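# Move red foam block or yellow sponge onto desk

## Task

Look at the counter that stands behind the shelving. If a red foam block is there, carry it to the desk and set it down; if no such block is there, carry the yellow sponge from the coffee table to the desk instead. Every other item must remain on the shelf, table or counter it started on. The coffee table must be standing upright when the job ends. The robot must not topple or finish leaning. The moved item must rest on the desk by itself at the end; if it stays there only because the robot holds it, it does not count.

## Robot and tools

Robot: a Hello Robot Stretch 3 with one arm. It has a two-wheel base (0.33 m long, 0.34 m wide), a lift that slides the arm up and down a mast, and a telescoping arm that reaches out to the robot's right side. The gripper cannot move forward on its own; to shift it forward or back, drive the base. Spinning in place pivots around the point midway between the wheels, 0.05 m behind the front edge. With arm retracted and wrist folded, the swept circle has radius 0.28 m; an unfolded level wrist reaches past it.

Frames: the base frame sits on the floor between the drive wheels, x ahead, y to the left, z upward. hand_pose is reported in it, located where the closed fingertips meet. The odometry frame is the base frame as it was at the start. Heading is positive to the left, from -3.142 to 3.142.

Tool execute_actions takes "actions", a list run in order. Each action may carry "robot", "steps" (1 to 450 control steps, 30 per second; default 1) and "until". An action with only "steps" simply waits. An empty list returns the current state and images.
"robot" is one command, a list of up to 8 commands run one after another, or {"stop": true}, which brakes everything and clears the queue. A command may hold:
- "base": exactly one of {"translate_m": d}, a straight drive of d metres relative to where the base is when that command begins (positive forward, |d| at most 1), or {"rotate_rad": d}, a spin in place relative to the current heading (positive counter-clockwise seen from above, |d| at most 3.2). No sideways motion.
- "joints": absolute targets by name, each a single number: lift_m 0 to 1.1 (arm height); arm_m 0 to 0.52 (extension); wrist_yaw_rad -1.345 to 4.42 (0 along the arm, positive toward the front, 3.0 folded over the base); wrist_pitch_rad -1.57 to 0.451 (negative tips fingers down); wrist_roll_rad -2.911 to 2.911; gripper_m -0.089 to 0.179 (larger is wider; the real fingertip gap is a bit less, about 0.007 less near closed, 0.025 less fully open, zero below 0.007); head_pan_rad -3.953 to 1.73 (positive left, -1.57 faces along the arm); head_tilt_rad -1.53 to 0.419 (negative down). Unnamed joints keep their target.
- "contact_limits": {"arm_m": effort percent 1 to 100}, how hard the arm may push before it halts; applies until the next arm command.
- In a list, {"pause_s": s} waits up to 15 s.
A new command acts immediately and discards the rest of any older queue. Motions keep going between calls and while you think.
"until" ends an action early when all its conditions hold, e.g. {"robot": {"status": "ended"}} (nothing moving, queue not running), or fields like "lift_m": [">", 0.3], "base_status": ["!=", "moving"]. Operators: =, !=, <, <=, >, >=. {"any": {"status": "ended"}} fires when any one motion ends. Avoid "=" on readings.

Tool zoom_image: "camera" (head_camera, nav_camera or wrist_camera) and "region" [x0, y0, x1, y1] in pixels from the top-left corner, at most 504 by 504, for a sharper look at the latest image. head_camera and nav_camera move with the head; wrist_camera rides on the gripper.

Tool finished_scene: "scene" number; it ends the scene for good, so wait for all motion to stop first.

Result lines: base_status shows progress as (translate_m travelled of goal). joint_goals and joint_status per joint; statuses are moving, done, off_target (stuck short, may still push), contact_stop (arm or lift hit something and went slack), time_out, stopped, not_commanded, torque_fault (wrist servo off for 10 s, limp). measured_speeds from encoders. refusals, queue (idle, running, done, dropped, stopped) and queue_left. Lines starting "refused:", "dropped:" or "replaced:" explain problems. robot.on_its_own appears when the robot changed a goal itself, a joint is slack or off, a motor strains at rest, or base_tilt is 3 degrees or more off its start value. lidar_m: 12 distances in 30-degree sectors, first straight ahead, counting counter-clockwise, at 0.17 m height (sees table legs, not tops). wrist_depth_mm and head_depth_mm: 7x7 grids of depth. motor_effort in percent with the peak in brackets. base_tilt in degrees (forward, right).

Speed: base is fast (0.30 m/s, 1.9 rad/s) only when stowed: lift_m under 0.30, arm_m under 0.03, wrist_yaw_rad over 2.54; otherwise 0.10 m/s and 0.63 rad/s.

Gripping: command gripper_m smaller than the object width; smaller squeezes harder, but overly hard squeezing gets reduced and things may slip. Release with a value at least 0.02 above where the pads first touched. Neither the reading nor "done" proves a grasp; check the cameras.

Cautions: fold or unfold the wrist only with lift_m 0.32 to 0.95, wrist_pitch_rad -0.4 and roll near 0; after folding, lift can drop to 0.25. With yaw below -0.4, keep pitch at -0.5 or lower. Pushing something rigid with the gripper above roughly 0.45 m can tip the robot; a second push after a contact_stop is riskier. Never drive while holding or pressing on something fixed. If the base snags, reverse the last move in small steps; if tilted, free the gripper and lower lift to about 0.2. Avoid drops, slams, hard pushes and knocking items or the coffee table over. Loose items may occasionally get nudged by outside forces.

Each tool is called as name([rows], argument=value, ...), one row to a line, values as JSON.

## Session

execute_actions(actions=[])

Scene clock: 0.00 s.
robot.base_odometry: x=+0.000 y=+0.000 heading=+0.000 (m, m, rad; robot's odometry frame)
robot.turned_by_wheels: +0.000 (rad since the last result)
robot.turned_by_imu: +0.000 (rad since the last result)
robot.base_tilt: forward=-0.6 right=-0.5 (deg)
robot.lidar_m: 0.80 0.71 0.77 0.90 0.89 0.94 1.32 1.06 1.36 2.24 2.85 0.96
robot.head_depth_mm: 1487 1181 1270 1216 915 906 1189 / 948 1201 1393 1370 854 844 1333 / 880 1210 1330 1300 805 799 1297 / 847 1228 1250 1240 840 796 1224 / 855 1167 1183 1174 1156 918 1155 / 863 1123 1118 1113 1125 903 1090 / 655 646 638 637 1070 770 676
robot.base_status: not_commanded
robot.joint_positions: lift_m=+0.522 arm_m=+0.003 wrist_yaw_rad=+2.828 wrist_pitch_rad=-0.425 wrist_roll_rad=+0.015 gripper_m=+0.037 head_pan_rad=-0.016 head_tilt_rad=-0.014
robot.joint_goals: lift_m=+0.522 arm_m=+0.003 wrist_yaw_rad=+2.828 wrist_pitch_rad=-0.425 wrist_roll_rad=+0.015 gripper_m=+0.037 head_pan_rad=-0.016 head_tilt_rad=-0.014
robot.joint_status: lift_m=not_commanded arm_m=not_commanded wrist_yaw_rad=not_commanded wrist_pitch_rad=not_commanded wrist_roll_rad=not_commanded gripper_m=not_commanded head_pan_rad=not_commanded head_tilt_rad=not_commanded
robot.measured_speeds: translate_m=+0.000 rotate_rad=+0.000 lift_m=+0.000 arm_m=+0.000 wrist_yaw_rad=+0.000 wrist_pitch_rad=+0.000 wrist_roll_rad=+0.000 head_pan_rad=+0.000 head_tilt_rad=+0.000
robot: refusals=0 queue=idle queue_left=0
robot.motor_effort: left_wheel=+0 right_wheel=+0 lift_m=+26 arm_m=+1 wrist_yaw_rad=+0 wrist_pitch_rad=+7 wrist_roll_rad=+1 gripper_m=-1 head_pan_rad=+0 head_tilt_rad=+1 (%)
robot.hand_pose: x=+0.0476 y=+0.0649 z=+0.5327 quat_wxyz=(+0.256, +0.711, +0.038, +0.654) (m; robot's base frame)
robot.wrist_depth_mm: - 773 907 - 783 748 791 / - 824 974 - - - 840 / - 907 - - 879 771 896 / - 971 - - 962 804 968 / 813 912 926 937 929 820 660 / 768 - 793 774 807 768 701 / 652 645 648 692 666 691 680
pictures: head_camera (sideways: a quarter turn clockwise sets it upright), nav_camera (sideways: a quarter turn counterclockwise sets it upright), wrist_camera
camera_calibration (this result's frames):
head_camera: T_world_to_cam=[[0.0370732, -0.0437962, -0.998352, 1.31403], [0.0264476, 0.998732, -0.0428308, 0.0550864], [0.998963, -0.0248162, 0.0381845, -0.0998966], [0, 0, 0, 1]] pos_world=[0.0496206, 0.0000541877, 1.31804]
nav_camera: T_world_to_cam=[[-0.0215756, -0.0172276, 0.999619, -1.25962], [0.0188202, -0.999681, -0.0168224, 0.076012], [0.99959, 0.0184501, 0.0218929, -0.0773348], [0, 0, 0, 1]] pos_world=[0.0486955, 0.0557145, 1.26211]
wrist_camera: T_world_to_cam=[[0.958628, -0.28456, 0.00760518, -0.0287186], [-0.148946, -0.524181, -0.83848, 0.52529], [0.242584, 0.802658, -0.544879, 0.387967], [0, 0, 0, 1]] pos_world=[0.0116557, -0.04423, 0.652059]
Images, in order (width x height): head_camera 896x504, nav_camera 672x504, wrist_camera 644x364.

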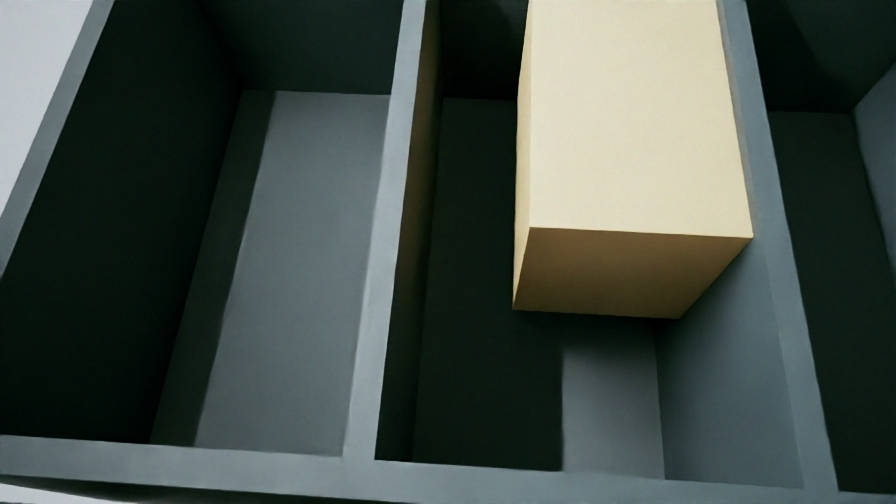

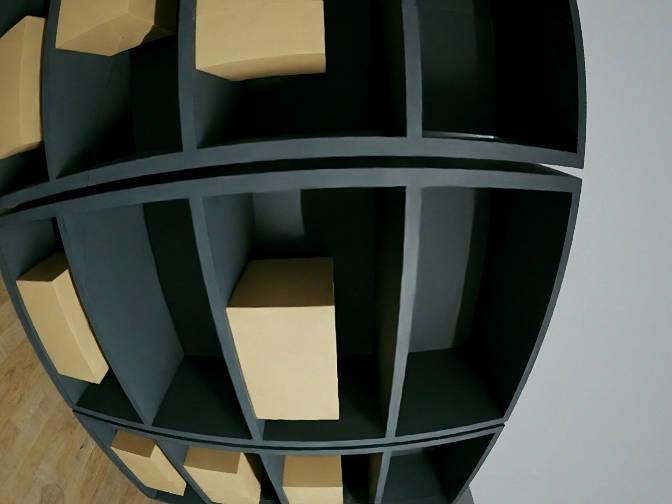

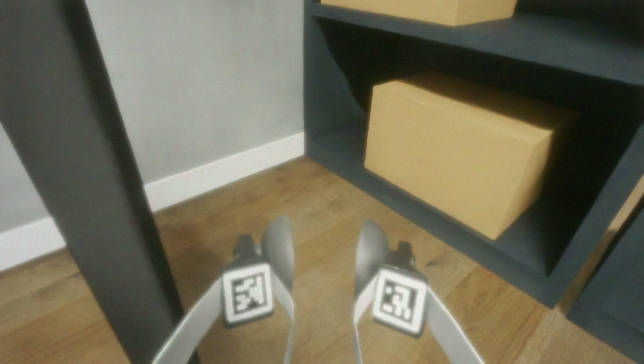

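execute_actions([
  {"robot": {"base": {"rotate_rad": -1.05}, "joints": {"head_pan_rad": 0.0, "head_tilt_rad": -0.55, "lift_m": 0.25, "wrist_yaw_rad": 3.0, "wrist_pitch_rad": -0.4}}, "steps": 200, "until": {"robot": {"status": "ended"}}},
])

Scene clock: 7.47 s.
robot.base_odometry: x=+0.000 y=+0.000 heading=-1.050 (m, m, rad; robot's odometry frame)
robot.turned_by_wheels: -1.050 (rad since the last result)
robot.turned_by_imu: -1.052 (rad since the last result)
robot.base_tilt: forward=-0.6 right=-0.5 (deg)
robot.lidar_m: 2.86 0.97 0.80 0.71 0.78 0.90 0.88 0.94 1.32 1.06 1.36 2.23
robot.head_depth_mm: 2372 2581 2810 2934 2087 1614 1319 / 2384 2628 2802 2910 2068 1605 1307 / 2462 2653 2921 2869 2044 1608 1307 / 2466 2683 2919 2851 2020 1586 1301 / 2501 2705 2962 2778 2006 1577 1291 / 2535 2738 2973 2591 1986 1566 1286 / 1663 1610 1823 1797 1808 1557 1282
robot.base_status: done (rotate_rad -1.0498 of -1.0500)
robot.joint_positions: lift_m=+0.251 arm_m=+0.003 wrist_yaw_rad=+2.997 wrist_pitch_rad=-0.421 wrist_roll_rad=+0.015 gripper_m=+0.037 head_pan_rad=-0.007 head_tilt_rad=-0.543
robot.joint_goals: lift_m=+0.250 arm_m=+0.003 wrist_yaw_rad=+3.000 wrist_pitch_rad=-0.400 wrist_roll_rad=+0.015 gripper_m=+0.037 head_pan_rad=+0.000 head_tilt_rad=-0.550
robot.joint_status: lift_m=done arm_m=not_commanded wrist_yaw_rad=done wrist_pitch_rad=done wrist_roll_rad=not_commanded gripper_m=not_commanded head_pan_rad=done head_tilt_rad=done
robot.measured_speeds: translate_m=+0.000 rotate_rad=+0.000 lift_m=+0.000 arm_m=+0.000 wrist_yaw_rad=+0.000 wrist_pitch_rad=+0.000 wrist_roll_rad=+0.000 head_pan_rad=+0.000 head_tilt_rad=+0.000
robot: refusals=0 queue=done queue_left=0
robot.motor_effort: left_wheel=+3(7) right_wheel=-4(7) lift_m=+12(26) arm_m=+1(1) wrist_yaw_rad=+3(1) wrist_pitch_rad=+9(12) wrist_roll_rad=+0(0) gripper_m=+0(0) head_pan_rad=+3(4) head_tilt_rad=-5(43) (%)
robot.hand_pose: x=+0.0110 y=+0.0739 z=+0.2626 quat_wxyz=(+0.198, +0.705, +0.096, +0.674) (m; robot's base frame)
robot.wrist_depth_mm: 694 - 697 720 - 704 695 / 819 - 754 846 945 768 753 / 762 766 778 790 803 798 813 / 654 650 666 672 684 694 707 / 529 538 - 548 570 563 577 / 459 - - - 488 476 479 / - - - - 392 404 414
pictures: head_camera (sideways: a quarter turn clockwise sets it upright), nav_camera (sideways: a quarter turn counterclockwise sets it upright), wrist_camera
camera_calibration (this result's frames):
head_camera: T_world_to_cam=[[-0.471861, -0.0399339, -0.880768, 1.1634], [-0.00593762, 0.999095, -0.0421178, 0.0543258], [0.881653, -0.0146441, -0.471671, 0.564442], [0, 0, 0, 1]] pos_world=[0.0516419, 0.000448029, 1.2932]
nav_camera: T_world_to_cam=[[0.486312, -0.0209308, 0.873534, -1.09791], [0.0148894, -0.999369, -0.0322352, 0.0960844], [0.873658, 0.0286828, -0.485694, 0.584092], [0, 0, 0, 1]] pos_world=[0.0221999, 0.0562903, 1.24585]
wrist_camera: T_world_to_cam=[[0.992787, -0.119645, 0.00769568, -0.00159729], [-0.0584044, -0.538687, -0.840479, 0.298668], [0.104705, 0.833967, -0.54179, 0.240808], [0, 0, 0, 1]] pos_world=[-0.00618446, -0.0401289, 0.381504]
Images, in order (width x height): head_camera 896x504, nav_camera 672x504, wrist_camera 644x364.

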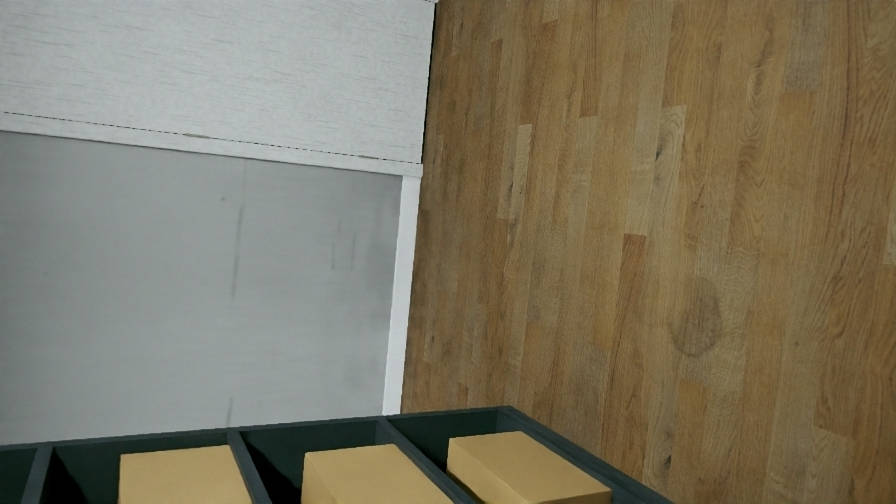

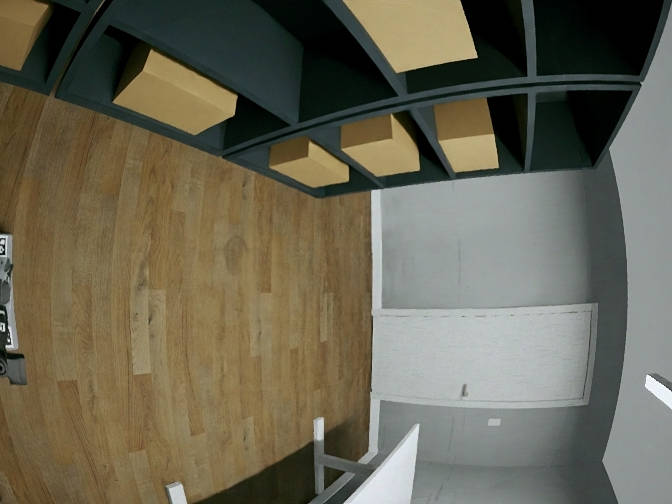

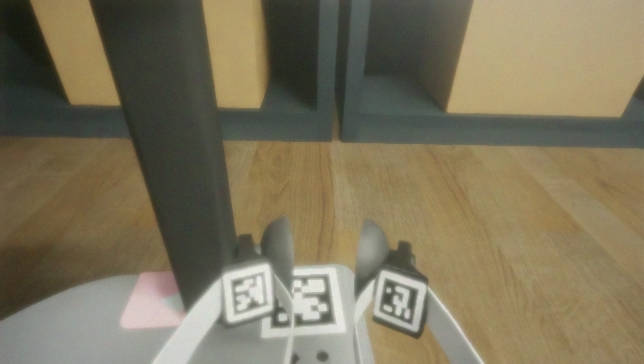

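execute_actions([
  {"robot": [{"base": {"rotate_rad": 0.1}}, {"base": {"translate_m": 0.8}, "joints": {"head_pan_rad": -2.35, "head_tilt_rad": -0.5}}], "steps": 300, "until": {"robot": {"status": "ended"}}},
])

Scene clock: 23.90 s.
robot.base_odometry: x=+0.465 y=-0.651 heading=-0.950 (m, m, rad; robot's odometry frame)
robot.turned_by_wheels: +0.100 (rad since the last result)
robot.turned_by_imu: +0.101 (rad since the last result)
robot.base_tilt: forward=-0.6 right=-0.6 (deg)
robot.lidar_m: 2.10 0.78 0.59 0.59 0.65 1.09 1.66 1.84 1.34 1.33 1.73 2.09
robot.head_depth_mm: 1840 1925 2007 2078 2121 1692 1356 / 2002 2130 2279 2249 2165 1668 1346 / 1890 2062 2286 2022 2066 1649 1340 / 1771 1947 2112 1990 1897 1652 1333 / 1671 1809 1985 2039 1968 1635 1324 / 1586 1701 1840 2012 2087 1615 1319 / 1500 1613 1750 1846 1996 1603 1313
robot.base_status: done (translate_m +0.8000 of +0.8000)
robot.joint_positions: lift_m=+0.251 arm_m=+0.003 wrist_yaw_rad=+2.998 wrist_pitch_rad=-0.421 wrist_roll_rad=+0.015 gripper_m=+0.037 head_pan_rad=-2.343 head_tilt_rad=-0.507
robot.joint_goals: lift_m=+0.250 arm_m=+0.003 wrist_yaw_rad=+3.000 wrist_pitch_rad=-0.400 wrist_roll_rad=+0.015 gripper_m=+0.037 head_pan_rad=-2.350 head_tilt_rad=-0.500
robot.joint_status: lift_m=done arm_m=not_commanded wrist_yaw_rad=done wrist_pitch_rad=done wrist_roll_rad=not_commanded gripper_m=not_commanded head_pan_rad=done head_tilt_rad=done
robot.measured_speeds: translate_m=+0.000 rotate_rad=+0.000 lift_m=+0.000 arm_m=+0.000 wrist_yaw_rad=+0.000 wrist_pitch_rad=+0.000 wrist_roll_rad=+0.000 head_pan_rad=+0.000 head_tilt_rad=+0.000
robot: refusals=0 queue=done queue_left=0
robot.motor_effort: left_wheel=-2(6) right_wheel=+4(12) lift_m=+13(13) arm_m=+1(1) wrist_yaw_rad=+2(1) wrist_pitch_rad=+9(9) wrist_roll_rad=+0(1) gripper_m=-1(0) head_pan_rad=-4(40) head_tilt_rad=+4(11) (%)
robot.hand_pose: x=+0.0108 y=+0.0739 z=+0.2626 quat_wxyz=(+0.198, +0.705, +0.097, +0.674) (m; robot's base frame)
robot.wrist_depth_mm: 737 - 583 582 842 563 678 / 764 - 637 635 794 889 661 / 706 707 676 675 666 697 657 / 635 652 677 683 681 661 655 / 530 529 - 550 569 561 570 / 458 - - - 486 477 482 / - - - - 395 405 409
pictures: head_camera (sideways: a quarter turn clockwise sets it upright), nav_camera (sideways: a quarter turn counterclockwise sets it upright), wrist_camera
camera_calibration (this result's frames):
head_camera: T_world_to_cam=[[0.275765, 0.345121, -0.897131, 1.18018], [0.72366, -0.688843, -0.0425513, 0.0504415], [-0.632668, -0.637484, -0.43971, 0.53209], [0, 0, 0, 1]] pos_world=[-0.0253186, -0.0333598, 1.29489]
nav_camera: T_world_to_cam=[[-0.329849, -0.313565, 0.890436, -1.11498], [-0.731917, 0.680668, -0.0314324, 0.0995963], [-0.596236, -0.662094, -0.454021, 0.551846], [0, 0, 0, 1]] pos_world=[0.0341522, -0.0520361, 1.2465]
wrist_camera: T_world_to_cam=[[0.992882, -0.118851, 0.00769788, -0.00147878], [-0.0579616, -0.538651, -0.840533, 0.298695], [0.104045, 0.834104, -0.541706, 0.240777], [0, 0, 0, 1]] pos_world=[-0.00627049, -0.0401162, 0.381505]
Images, in order (width x height): head_camera 896x504, nav_camera 672x504, wrist_camera 644x364.

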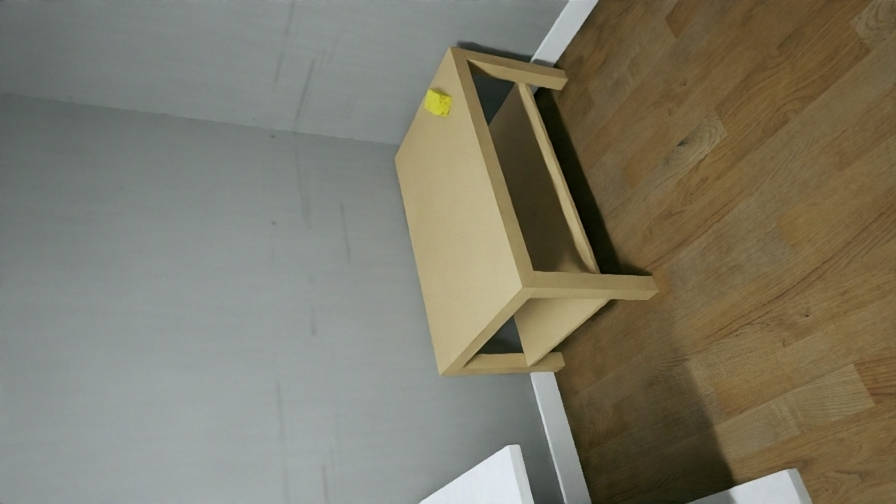

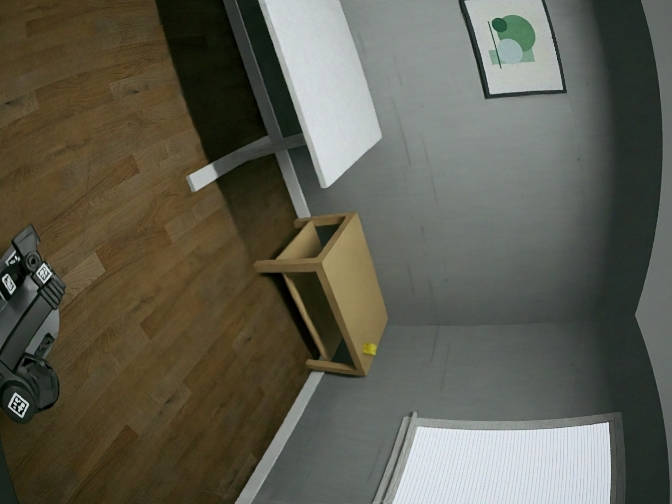

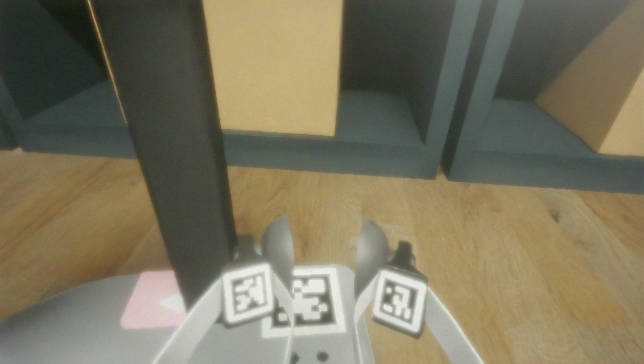

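execute_actions([
  {"robot": [{"base": {"translate_m": 0.8}, "joints": {"head_pan_rad": 0.0, "head_tilt_rad": -0.7}}, {"base": {"translate_m": 0.82}}, {"base": {"rotate_rad": 1.37}}], "steps": 450, "until": {"robot": {"status": "ended"}}},
])

Scene clock: 38.20 s.
robot.base_odometry: x=+1.408 y=-1.968 heading=+0.420 (m, m, rad; robot's odometry frame)
robot.turned_by_wheels: +1.370 (rad since the last result)
robot.turned_by_imu: +1.373 (rad since the last result)
robot.base_tilt: forward=-0.7 right=-0.5 (deg)
robot.lidar_m: 1.37 0.66 0.53 1.05 3.02 2.17 1.68 0.73 0.54 0.52 0.53 0.71
robot.head_depth_mm: 1361 1318 1398 1422 1388 1333 1192 / 1515 1506 1460 1821 1716 1434 1208 / 1521 1487 1437 1851 1748 1429 1203 / 1509 1464 1434 1718 1717 1410 1197 / 1510 1690 1757 1730 1712 1405 1197 / 1487 1478 1592 1848 1703 1400 1195 / 1198 2455 2734 2159 1697 1389 1187
robot.base_status: done (rotate_rad +1.3698 of +1.3700)
robot.joint_positions: lift_m=+0.251 arm_m=+0.003 wrist_yaw_rad=+2.998 wrist_pitch_rad=-0.421 wrist_roll_rad=+0.015 gripper_m=+0.037 head_pan_rad=-0.007 head_tilt_rad=-0.692
robot.joint_goals: lift_m=+0.250 arm_m=+0.003 wrist_yaw_rad=+3.000 wrist_pitch_rad=-0.400 wrist_roll_rad=+0.015 gripper_m=+0.037 head_pan_rad=+0.000 head_tilt_rad=-0.700
robot.joint_status: lift_m=done arm_m=not_commanded wrist_yaw_rad=done wrist_pitch_rad=done wrist_roll_rad=not_commanded gripper_m=not_commanded head_pan_rad=done head_tilt_rad=done
robot.measured_speeds: translate_m=+0.000 rotate_rad=+0.000 lift_m=+0.000 arm_m=+0.000 wrist_yaw_rad=+0.000 wrist_pitch_rad=+0.000 wrist_roll_rad=+0.000 head_pan_rad=+0.000 head_tilt_rad=+0.000
robot: refusals=0 queue=done queue_left=0
robot.motor_effort: left_wheel=-2(8) right_wheel=+5(14) lift_m=+13(12) arm_m=+1(1) wrist_yaw_rad=+1(2) wrist_pitch_rad=+9(9) wrist_roll_rad=+1(0) gripper_m=+0(1) head_pan_rad=+3(38) head_tilt_rad=-6(28) (%)
robot.hand_pose: x=+0.0108 y=+0.0739 z=+0.2626 quat_wxyz=(+0.198, +0.705, +0.097, +0.674) (m; robot's base frame)
robot.wrist_depth_mm: - - - - 740 480 486 / - - - - 746 513 537 / 816 834 849 883 749 572 596 / 635 658 667 675 650 624 657 / 530 535 - 550 569 558 572 / 455 - - - 490 471 476 / - - - - 396 411 412
pictures: head_camera (sideways: a quarter turn clockwise sets it upright), nav_camera (sideways: a quarter turn counterclockwise sets it upright), wrist_camera
camera_calibration (this result's frames):
head_camera: T_world_to_cam=[[-0.597556, -0.039039, -0.800876, 1.05999], [-0.0120095, 0.999138, -0.0397428, 0.0512628], [0.801737, -0.0141304, -0.59751, 0.728654], [0, 0, 0, 1]] pos_world=[0.0498298, 0.000458481, 1.28633]
nav_camera: T_world_to_cam=[[0.610764, -0.0218178, 0.791512, -0.991723], [0.00980865, -0.999335, -0.0351151, 0.0998582], [0.791752, 0.0292107, -0.610144, 0.746505], [0, 0, 0, 1]] pos_world=[0.0136828, 0.0563487, 1.24394]
wrist_camera: T_world_to_cam=[[0.992896, -0.118736, 0.00769936, -0.00146362], [-0.0578918, -0.53861, -0.840564, 0.298706], [0.103952, 0.834147, -0.541657, 0.240773], [0, 0, 0, 1]] pos_world=[-0.00628295, -0.0401274, 0.381509]
Images, in order (width x height): head_camera 896x504, nav_camera 672x504, wrist_camera 644x364.

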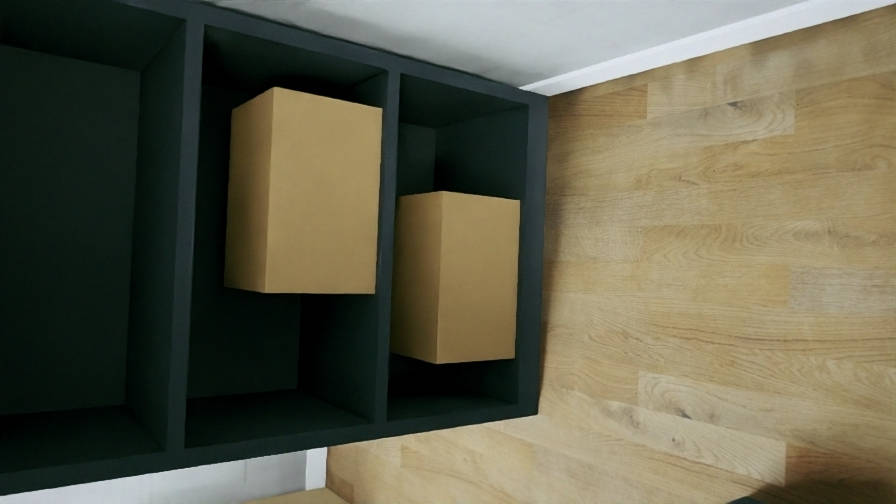

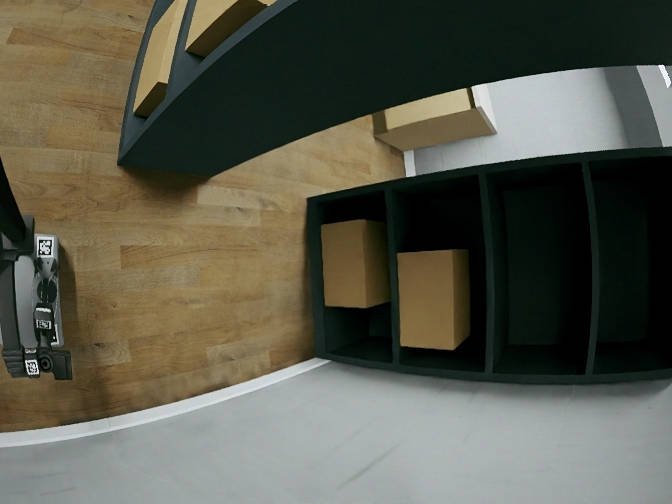

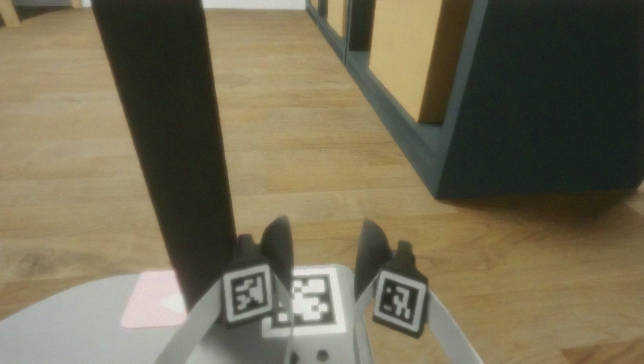

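execute_actions([
  {"robot": {"base": {"translate_m": 0.56}, "joints": {"head_pan_rad": 0.87, "head_tilt_rad": -0.25}}, "steps": 450, "until": {"robot": {"status": "ended"}}},
])

Scene clock: 53.43 s.
robot.base_odometry: x=+1.919 y=-1.740 heading=+0.420 (m, m, rad; robot's odometry frame)
robot.turned_by_wheels: +0.000 (rad since the last result)
robot.turned_by_imu: +0.001 (rad since the last result)
robot.base_tilt: forward=-0.7 right=-0.6 (deg)
robot.lidar_m: 0.81 0.84 0.49 0.47 0.48 2.75 2.22 0.73 0.52 0.50 0.51 0.68
robot.head_depth_mm: 2212 2236 2286 2044 1934 892 924 / 2408 2477 2533 2175 1935 2025 1688 / 2635 2753 2823 2172 2110 2161 1682 / 2889 3136 3198 2412 2421 2224 1666 / 2933 3548 3624 2769 2769 2190 1652 / 2971 3494 3612 3243 3061 2197 1633 / 2990 3194 3332 3443 3192 2155 1623
robot.base_status: done (translate_m +0.5600 of +0.5600)
robot.joint_positions: lift_m=+0.251 arm_m=+0.003 wrist_yaw_rad=+2.998 wrist_pitch_rad=-0.421 wrist_roll_rad=+0.015 gripper_m=+0.037 head_pan_rad=+0.863 head_tilt_rad=-0.260
robot.joint_goals: lift_m=+0.250 arm_m=+0.003 wrist_yaw_rad=+3.000 wrist_pitch_rad=-0.400 wrist_roll_rad=+0.015 gripper_m=+0.037 head_pan_rad=+0.870 head_tilt_rad=-0.250
robot.joint_status: lift_m=done arm_m=not_commanded wrist_yaw_rad=done wrist_pitch_rad=done wrist_roll_rad=not_commanded gripper_m=not_commanded head_pan_rad=done head_tilt_rad=done
robot.measured_speeds: translate_m=+0.000 rotate_rad=+0.000 lift_m=+0.000 arm_m=+0.000 wrist_yaw_rad=+0.000 wrist_pitch_rad=+0.000 wrist_roll_rad=+0.000 head_pan_rad=+0.000 head_tilt_rad=+0.000
robot: refusals=0 queue=done queue_left=0
robot.motor_effort: left_wheel=-2(6) right_wheel=+4(12) lift_m=+13(13) arm_m=+1(1) wrist_yaw_rad=+1(2) wrist_pitch_rad=+9(9) wrist_roll_rad=+1(0) gripper_m=-1(1) head_pan_rad=+4(39) head_tilt_rad=+5(38) (%)
robot.hand_pose: x=+0.0108 y=+0.0739 z=+0.2626 quat_wxyz=(+0.198, +0.705, +0.097, +0.674) (m; robot's base frame)
robot.wrist_depth_mm: - - 448 464 - - - / - - 483 500 - - - / 809 513 534 546 845 917 936 / 639 607 579 605 682 696 713 / 534 535 - 559 567 570 567 / 457 - - - 489 473 480 / - - - - 393 407 412
pictures: head_camera (sideways: a quarter turn clockwise sets it upright), nav_camera (sideways: a quarter turn counterclockwise sets it upright), wrist_camera
camera_calibration (this result's frames):
head_camera: T_world_to_cam=[[-0.101631, -0.185211, -0.977429, 1.28732], [-0.759453, 0.64907, -0.0440246, 0.0614207], [0.642574, 0.737838, -0.206625, 0.220965], [0, 0, 0, 1]] pos_world=[0.0354918, 0.0355239, 1.30663]
nav_camera: T_world_to_cam=[[0.158398, 0.158092, 0.974637, -1.22788], [0.778705, -0.626897, -0.0248685, 0.0818451], [0.607065, 0.762894, -0.222406, 0.243078], [0, 0, 0, 1]] pos_world=[-0.0168044, 0.0599834, 1.25283]
wrist_camera: T_world_to_cam=[[0.9929, -0.118705, 0.00769959, -0.00145903], [-0.0578735, -0.538601, -0.840571, 0.29871], [0.103927, 0.834157, -0.541647, 0.240769], [0, 0, 0, 1]] pos_world=[-0.00628632, -0.0401268, 0.381511]
Images, in order (width x height): head_camera 896x504, nav_camera 672x504, wrist_camera 644x364.

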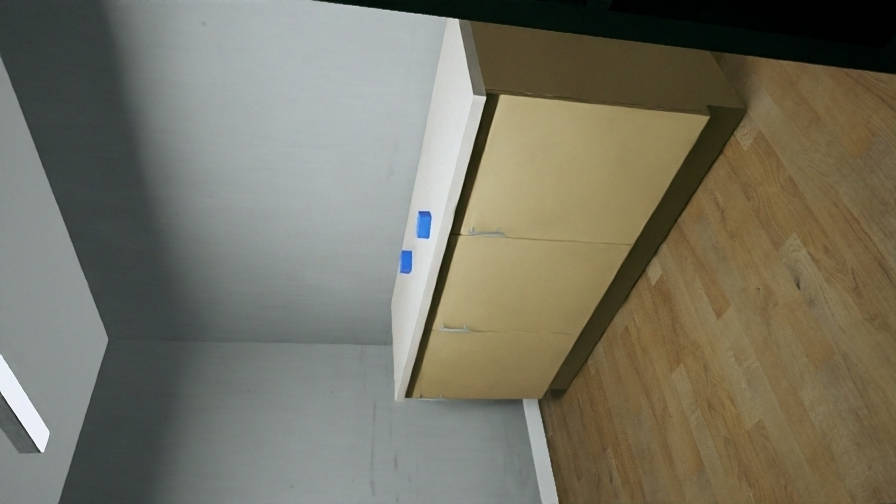

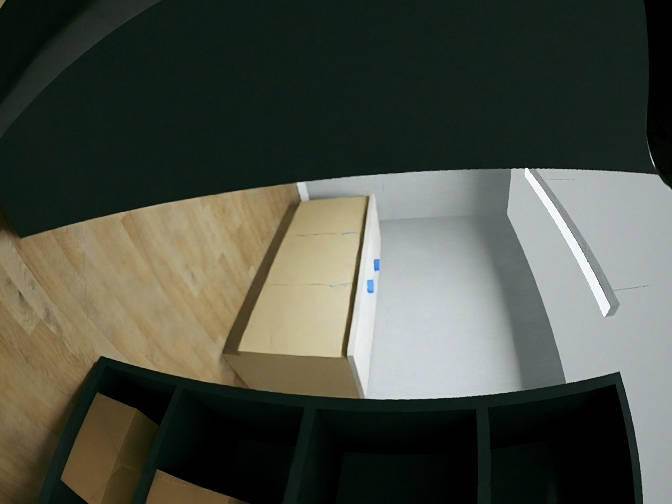

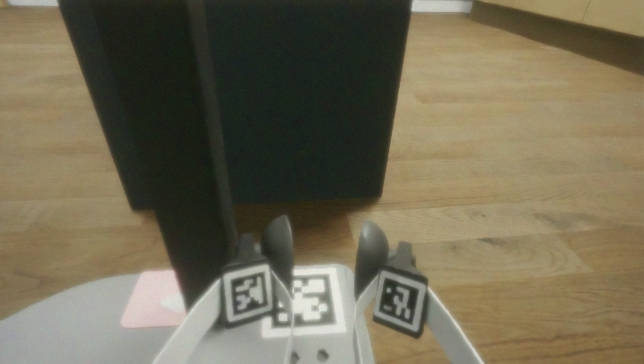

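zoom_image(camera="head_camera", region=[360, 0, 520, 420])

Region (360, 0, 520, 420) of head_camera's 896x504 image, scaled by 1.200, with more detail than that image has; it fills the left 192 columns of this view, and the rest is white.

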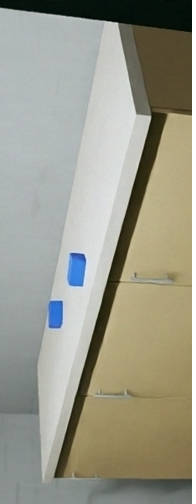

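zoom_image(camera="head_camera", region=[380, 190, 460, 290])

Region (380, 190, 460, 290) of head_camera's 896x504 image, scaled by 5.040, with more detail than that image has; it fills the left 403 columns of this view, and the rest is white.

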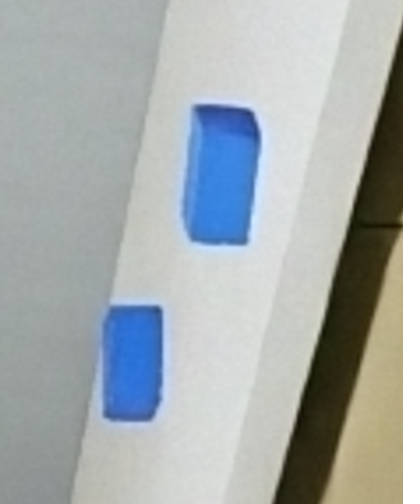

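execute_actions([
  {"robot": {"base": {"translate_m": -0.42}, "joints": {"head_pan_rad": 0.55, "head_tilt_rad": -0.25}}, "steps": 450, "until": {"robot": {"status": "ended"}}},
])

Scene clock: 116.53 s.
robot.base_odometry: x=+1.536 y=-1.911 heading=+0.420 (m, m, rad; robot's odometry frame)
robot.turned_by_wheels: +0.000 (rad since the last result)
robot.turned_by_imu: +0.001 (rad since the last result)
robot.base_tilt: forward=-0.7 right=-0.5 (deg)
robot.lidar_m: 1.23 0.67 0.48 0.50 2.81 2.31 1.81 0.75 0.53 0.51 0.53 0.70
robot.head_depth_mm: 1168 1330 1424 1534 1619 1422 1303 / 2412 2484 2550 1291 1385 1345 1485 / 2549 2640 2723 2637 2709 2267 1624 / 2690 2799 2918 2381 2391 2217 1659 / 628 658 3067 2426 2493 2016 1594 / 550 572 595 620 648 679 712 / 488 505 525 544 567 589 612
robot.base_status: done (translate_m -0.4200 of -0.4200)
robot.joint_positions: lift_m=+0.251 arm_m=+0.003 wrist_yaw_rad=+2.998 wrist_pitch_rad=-0.421 wrist_roll_rad=+0.015 gripper_m=+0.037 head_pan_rad=+0.557 head_tilt_rad=-0.260
robot.joint_goals: lift_m=+0.250 arm_m=+0.003 wrist_yaw_rad=+3.000 wrist_pitch_rad=-0.400 wrist_roll_rad=+0.015 gripper_m=+0.037 head_pan_rad=+0.550 head_tilt_rad=-0.250
robot.joint_status: lift_m=done arm_m=not_commanded wrist_yaw_rad=done wrist_pitch_rad=done wrist_roll_rad=not_commanded gripper_m=not_commanded head_pan_rad=done head_tilt_rad=done
robot.measured_speeds: translate_m=+0.000 rotate_rad=+0.000 lift_m=+0.000 arm_m=+0.000 wrist_yaw_rad=+0.000 wrist_pitch_rad=+0.000 wrist_roll_rad=+0.000 head_pan_rad=+0.000 head_tilt_rad=+0.000
robot: refusals=0 queue=done queue_left=0
robot.motor_effort: left_wheel=-2(9) right_wheel=+5(8) lift_m=+13(13) arm_m=+1(1) wrist_yaw_rad=+2(2) wrist_pitch_rad=+9(9) wrist_roll_rad=+1(1) gripper_m=+0(1) head_pan_rad=-3(25) head_tilt_rad=+5(5) (%)
robot.hand_pose: x=+0.0108 y=+0.0739 z=+0.2626 quat_wxyz=(+0.198, +0.705, +0.097, +0.674) (m; robot's base frame)
robot.wrist_depth_mm: - - - - 468 477 493 / - - - - 509 526 552 / 832 814 857 818 555 577 614 / 644 650 672 666 602 640 669 / 527 536 - 555 565 556 573 / 458 - - - 481 478 474 / - - - - 394 407 411
pictures: head_camera (sideways: a quarter turn clockwise sets it upright), nav_camera (sideways: a quarter turn counterclockwise sets it upright), wrist_camera
camera_calibration (this result's frames):
head_camera: T_world_to_cam=[[-0.15251, -0.145833, -0.977483, 1.2877], [-0.528504, 0.847788, -0.0440248, 0.0600121], [0.835119, 0.50989, -0.206369, 0.219458], [0, 0, 0, 1]] pos_world=[0.0448307, 0.025013, 1.30664]
nav_camera: T_world_to_cam=[[0.198464, 0.102866, 0.974695, -1.2282], [0.553559, -0.832438, -0.0248607, 0.0832083], [0.808816, 0.544486, -0.222152, 0.241516], [0, 0, 0, 1]] pos_world=[0.00235009, 0.0641042, 1.25284]
wrist_camera: T_world_to_cam=[[0.9929, -0.118698, 0.00769986, -0.00145818], [-0.0578688, -0.538594, -0.840576, 0.298713], [0.103922, 0.834163, -0.541639, 0.240767], [0, 0, 0, 1]] pos_world=[-0.00628701, -0.0401266, 0.381511]
Images, in order (width x height): head_camera 896x504, nav_camera 672x504, wrist_camera 644x364.

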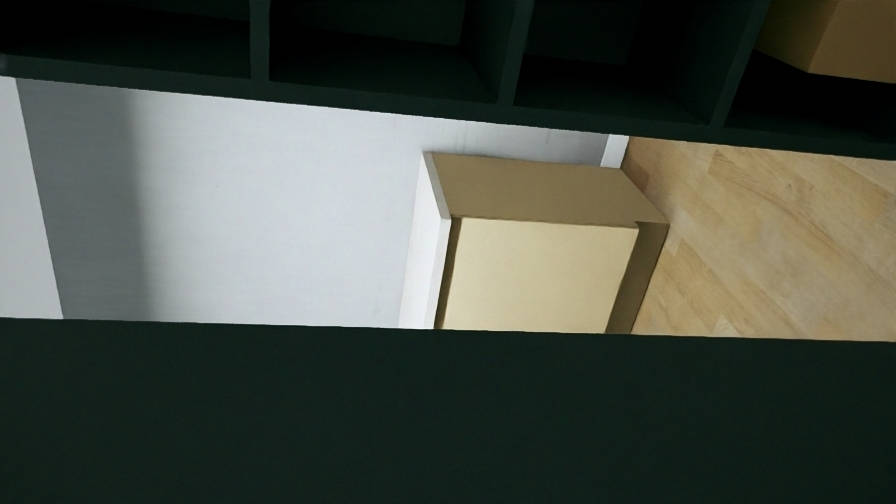

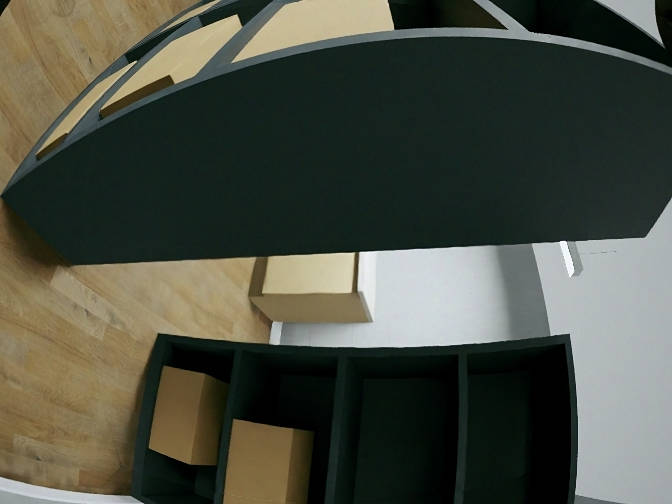

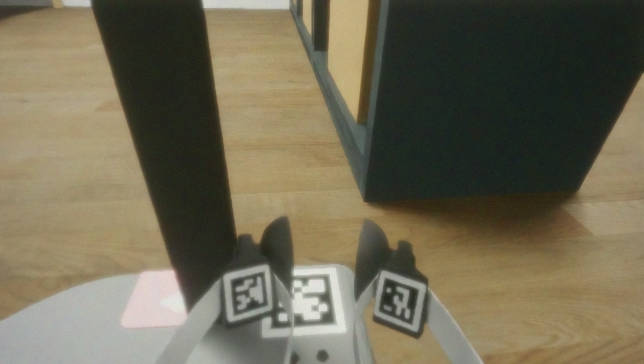

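execute_actions([
  {"robot": [{"base": {"rotate_rad": -1.18}, "joints": {"head_pan_rad": -2.82, "head_tilt_rad": -0.55}}, {"base": {"translate_m": -1.0}}, {"base": {"translate_m": -1.0}}], "steps": 450, "until": {"robot": {"status": "ended"}}},
])

Scene clock: 135.27 s.
robot.base_odometry: x=+0.086 y=-0.534 heading=-0.760 (m, m, rad; robot's odometry frame)
robot.turned_by_wheels: -1.180 (rad since the last result)
robot.turned_by_imu: -1.178 (rad since the last result)
robot.base_tilt: forward=-0.6 right=-0.5 (deg)
robot.lidar_m: 1.49 0.96 0.88 0.88 1.09 1.40 1.41 1.01 1.05 1.06 1.73 2.34
robot.head_depth_mm: 1249 1328 1404 1527 1647 1618 1326 / 1357 1446 1555 1674 1793 1612 1317 / 1461 1577 1695 1844 1916 1601 1309 / 1596 1719 1870 1844 1916 1588 1301 / 1686 1823 2011 1804 1771 1573 1293 / 1561 1671 1825 1797 1471 1529 1292 / 1421 1529 1640 1704 1293 1415 1280
robot.base_status: done (translate_m -1.0000 of -1.0000)
robot.joint_positions: lift_m=+0.251 arm_m=+0.003 wrist_yaw_rad=+2.998 wrist_pitch_rad=-0.421 wrist_roll_rad=+0.015 gripper_m=+0.037 head_pan_rad=-2.813 head_tilt_rad=-0.544
robot.joint_goals: lift_m=+0.250 arm_m=+0.003 wrist_yaw_rad=+3.000 wrist_pitch_rad=-0.400 wrist_roll_rad=+0.015 gripper_m=+0.037 head_pan_rad=-2.820 head_tilt_rad=-0.550
robot.joint_status: lift_m=done arm_m=not_commanded wrist_yaw_rad=done wrist_pitch_rad=done wrist_roll_rad=not_commanded gripper_m=not_commanded head_pan_rad=done head_tilt_rad=done
robot.measured_speeds: translate_m=+0.000 rotate_rad=+0.000 lift_m=+0.000 arm_m=+0.000 wrist_yaw_rad=+0.000 wrist_pitch_rad=+0.000 wrist_roll_rad=+0.000 head_pan_rad=+0.000 head_tilt_rad=+0.000
robot: refusals=0 queue=done queue_left=0
robot.motor_effort: left_wheel=+3(11) right_wheel=-3(11) lift_m=+13(13) arm_m=+1(1) wrist_yaw_rad=+1(2) wrist_pitch_rad=+9(9) wrist_roll_rad=+1(1) gripper_m=+0(1) head_pan_rad=-3(40) head_tilt_rad=-4(32) (%)
robot.hand_pose: x=+0.0108 y=+0.0739 z=+0.2626 quat_wxyz=(+0.198, +0.705, +0.097, +0.674) (m; robot's base frame)
robot.wrist_depth_mm: - - 914 - 792 767 816 / - - - 941 855 835 766 / 827 842 867 868 876 840 798 / 647 650 676 667 682 696 717 / 529 529 - 546 573 569 577 / 467 - - - 485 476 477 / - - - - 390 407 409
pictures: head_camera (sideways: a quarter turn clockwise sets it upright), nav_camera (sideways: a quarter turn counterclockwise sets it upright), wrist_camera
camera_calibration (this result's frames):
head_camera: T_world_to_cam=[[0.433385, 0.193391, -0.880214, 1.15715], [0.334584, -0.941425, -0.0421028, 0.0522289], [-0.836798, -0.276259, -0.472705, 0.57627], [0, 0, 0, 1]] pos_world=[-0.0367457, -0.0154134, 1.29315]
nav_camera: T_world_to_cam=[[-0.467061, -0.140675, 0.872963, -1.09135], [-0.343045, 0.938765, -0.0322607, 0.098301], [-0.814969, -0.314533, -0.486718, 0.595725], [0, 0, 0, 1]] pos_world=[0.0094923, -0.0584314, 1.24583]
wrist_camera: T_world_to_cam=[[0.992901, -0.118697, 0.00770029, -0.0014594], [-0.0578657, -0.53858, -0.840585, 0.298713], [0.103922, 0.834172, -0.541625, 0.240772], [0, 0, 0, 1]] pos_world=[-0.0062872, -0.0401376, 0.381513]
Images, in order (width x height): head_camera 896x504, nav_camera 672x504, wrist_camera 644x364.

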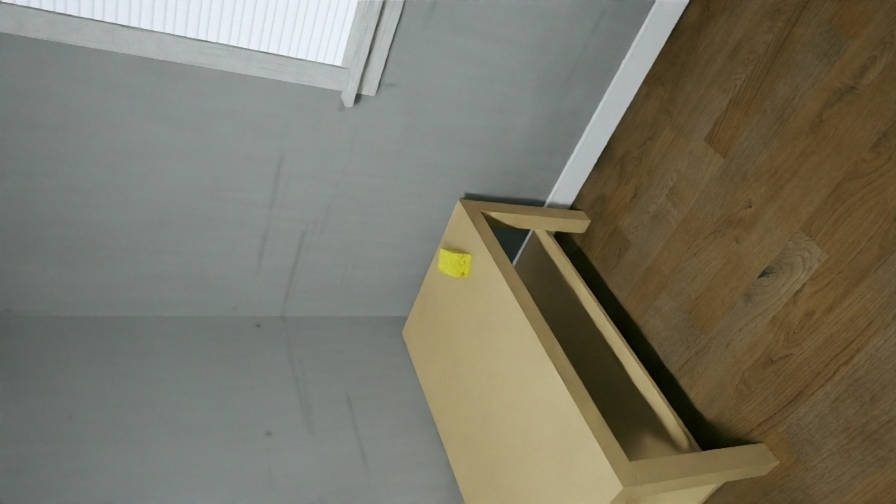

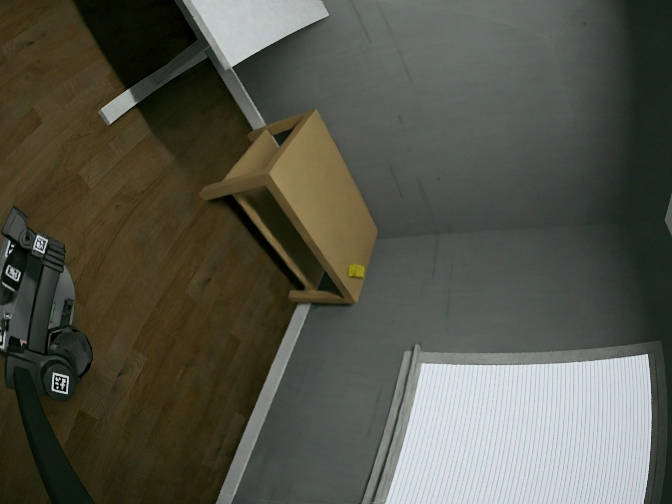

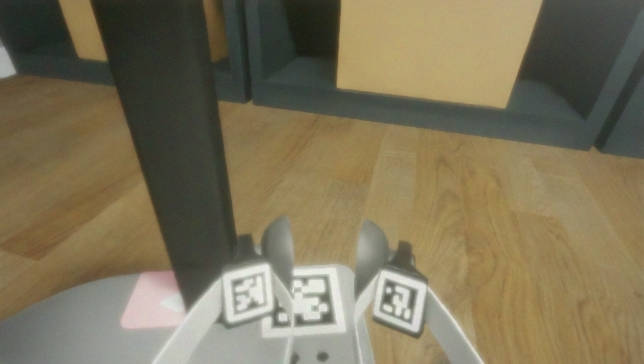

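zoom_image(camera="head_camera", region=[400, 190, 520, 310])

Region (400, 190, 520, 310) of head_camera's 896x504 image, scaled by 4.200, with more detail than that image has.

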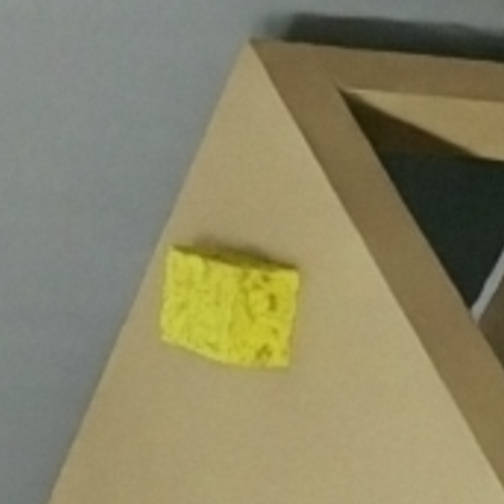

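execute_actions([
  {"robot": [{"base": {"rotate_rad": 0.386}}, {"base": {"translate_m": -0.773}}, {"base": {"rotate_rad": -1.586}, "joints": {"lift_m": 0.56, "head_pan_rad": -1.64, "head_tilt_rad": -0.8}}], "steps": 450, "until": {"robot": {"lift_m": [">", 0.36]}}},
  {"robot": {"joints": {"wrist_yaw_rad": -0.15, "gripper_m": 0.15}}, "steps": 300, "until": {"robot": {"status": "ended"}}},
])

Scene clock: 238.63 s.
robot.base_odometry: x=-0.634 y=-0.251 heading=-1.960 (m, m, rad; robot's odometry frame)
robot.turned_by_wheels: -1.200 (rad since the last result)
robot.turned_by_imu: -1.200 (rad since the last result)
robot.base_tilt: forward=-0.6 right=-0.5 (deg)
robot.lidar_m: 0.87 1.83 2.91 1.71 1.38 1.38 0.99 0.84 0.83 0.82 0.98 0.40
robot.head_depth_mm: 734 806 895 1004 1139 1282 1172 / 787 872 979 1104 1279 1345 1168 / 851 948 1075 1208 1346 1345 1158 / 919 1039 1190 1266 1075 1304 - / 1012 1154 1338 1250 1019 1198 1151 / 1029 1151 1291 1242 1011 877 1117 / 943 1036 1157 1209 1012 854 982
robot.base_status: done (rotate_rad -1.5858 of -1.5860)
robot.joint_positions: lift_m=+0.559 arm_m=+0.003 wrist_yaw_rad=-0.147 wrist_pitch_rad=-0.420 wrist_roll_rad=+0.015 gripper_m=+0.150 head_pan_rad=-1.647 head_tilt_rad=-0.791
robot.joint_goals: lift_m=+0.560 arm_m=+0.003 wrist_yaw_rad=-0.150 wrist_pitch_rad=-0.400 wrist_roll_rad=+0.015 gripper_m=+0.150 head_pan_rad=-1.640 head_tilt_rad=-0.800
robot.joint_status: lift_m=done arm_m=not_commanded wrist_yaw_rad=done wrist_pitch_rad=done wrist_roll_rad=not_commanded gripper_m=done head_pan_rad=done head_tilt_rad=done
robot.measured_speeds: translate_m=+0.000 rotate_rad=+0.000 lift_m=+0.000 arm_m=+0.000 wrist_yaw_rad=+0.000 wrist_pitch_rad=+0.000 wrist_roll_rad=+0.000 head_pan_rad=+0.000 head_tilt_rad=+0.000
robot: refusals=0 queue=done queue_left=0
robot.motor_effort: left_wheel=+3(10) right_wheel=-3(12) lift_m=+38(41) arm_m=+0(1) wrist_yaw_rad=-2(4) wrist_pitch_rad=+9(9) wrist_roll_rad=+1(1) gripper_m=+1(81) head_pan_rad=+3(39) head_tilt_rad=-6(30) (%)
robot.hand_pose: x=-0.0543 y=-0.3695 z=+0.5715 quat_wxyz=(+0.674, +0.095, -0.705, -0.199) (m; robot's base frame)
robot.wrist_depth_mm: 627 741 842 700 597 510 450 / 643 729 756 743 629 541 475 / 527 532 534 549 663 579 501 / 414 411 422 654 724 611 524 / 336 349 383 774 789 657 562 / 284 - 632 805 795 - 587 / 273 550 590 717 731 705 609
pictures: head_camera (sideways: a quarter turn clockwise sets it upright), nav_camera (sideways: a quarter turn counterclockwise sets it upright), wrist_camera
camera_calibration (this result's frames):
head_camera: T_world_to_cam=[[0.00814036, 0.674285, -0.738426, 0.974893], [0.997866, -0.0533249, -0.0376926, 0.0424285], [-0.064792, -0.736543, -0.67328, 0.832502], [0, 0, 0, 1]] pos_world=[0.00366561, -0.0419189, 1.28199]
nav_camera: T_world_to_cam=[[-0.06969, -0.682271, 0.727771, -0.904491], [-0.997352, 0.0628452, -0.0365886, 0.107916], [-0.0207736, -0.728393, -0.684844, 0.84863], [0, 0, 0, 1]] pos_world=[0.0622249, -0.00575336, 1.24339]
wrist_camera: T_world_to_cam=[[-0.992512, 0.121904, 0.0077161, -0.0107484], [0.0595208, 0.537834, -0.840947, 0.720089], [-0.106664, -0.834191, -0.541062, 0.156542], [0, 0, 0, 1]] pos_world=[-0.0368307, -0.255392, 0.690339]
Images, in order (width x height): head_camera 896x504, nav_camera 672x504, wrist_camera 644x364.

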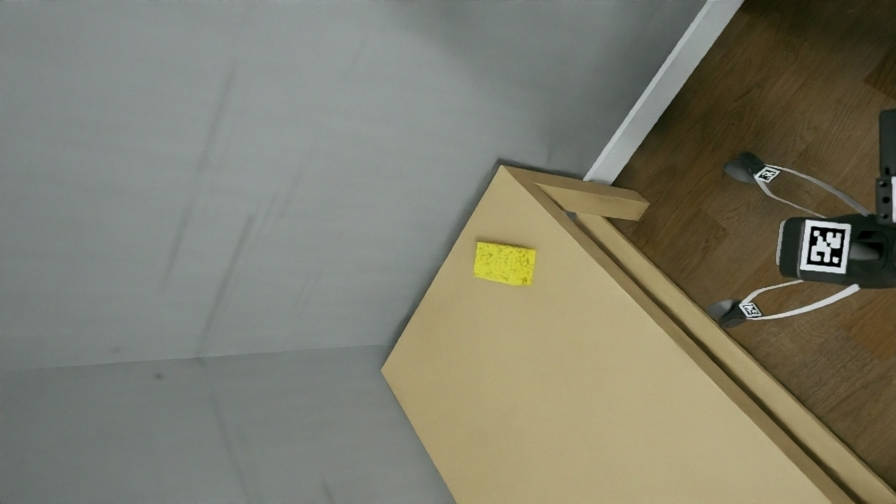

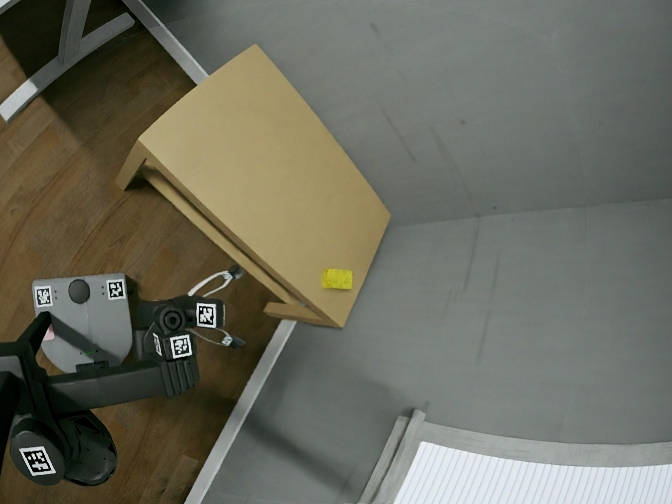

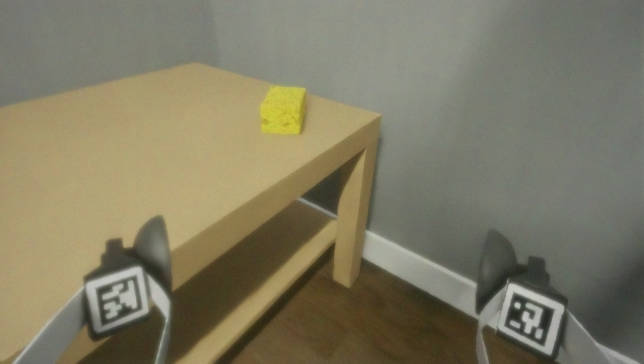

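zoom_image(camera="head_camera", region=[450, 210, 560, 320])

zoom_image(camera="wrist_camera", region=[230, 60, 340, 160])

Region (450, 210, 560, 320) of head_camera's 896x504 image, scaled by 4.582, with more detail than that image has.

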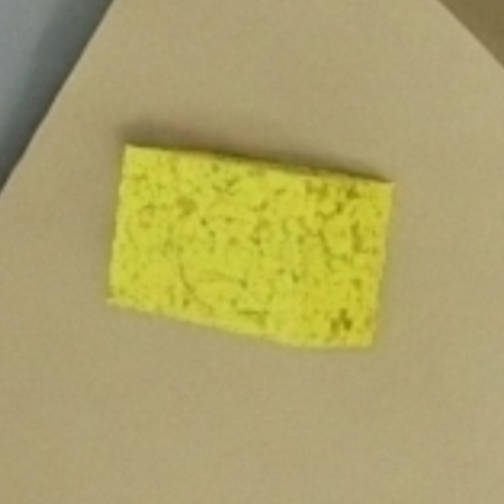

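Region (230, 60, 340, 160) of wrist_camera's 644x364 image, scaled by 4.582; it fills the top 458 rows of this view, and the rest is white.

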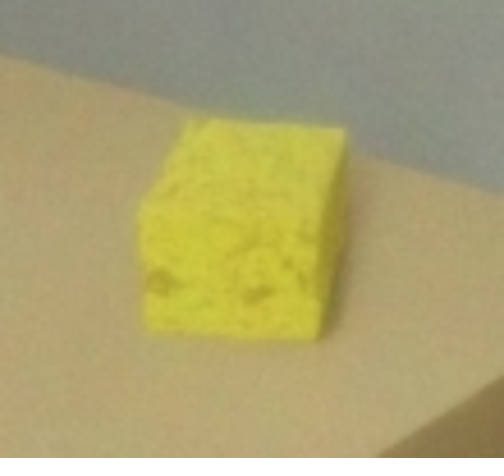

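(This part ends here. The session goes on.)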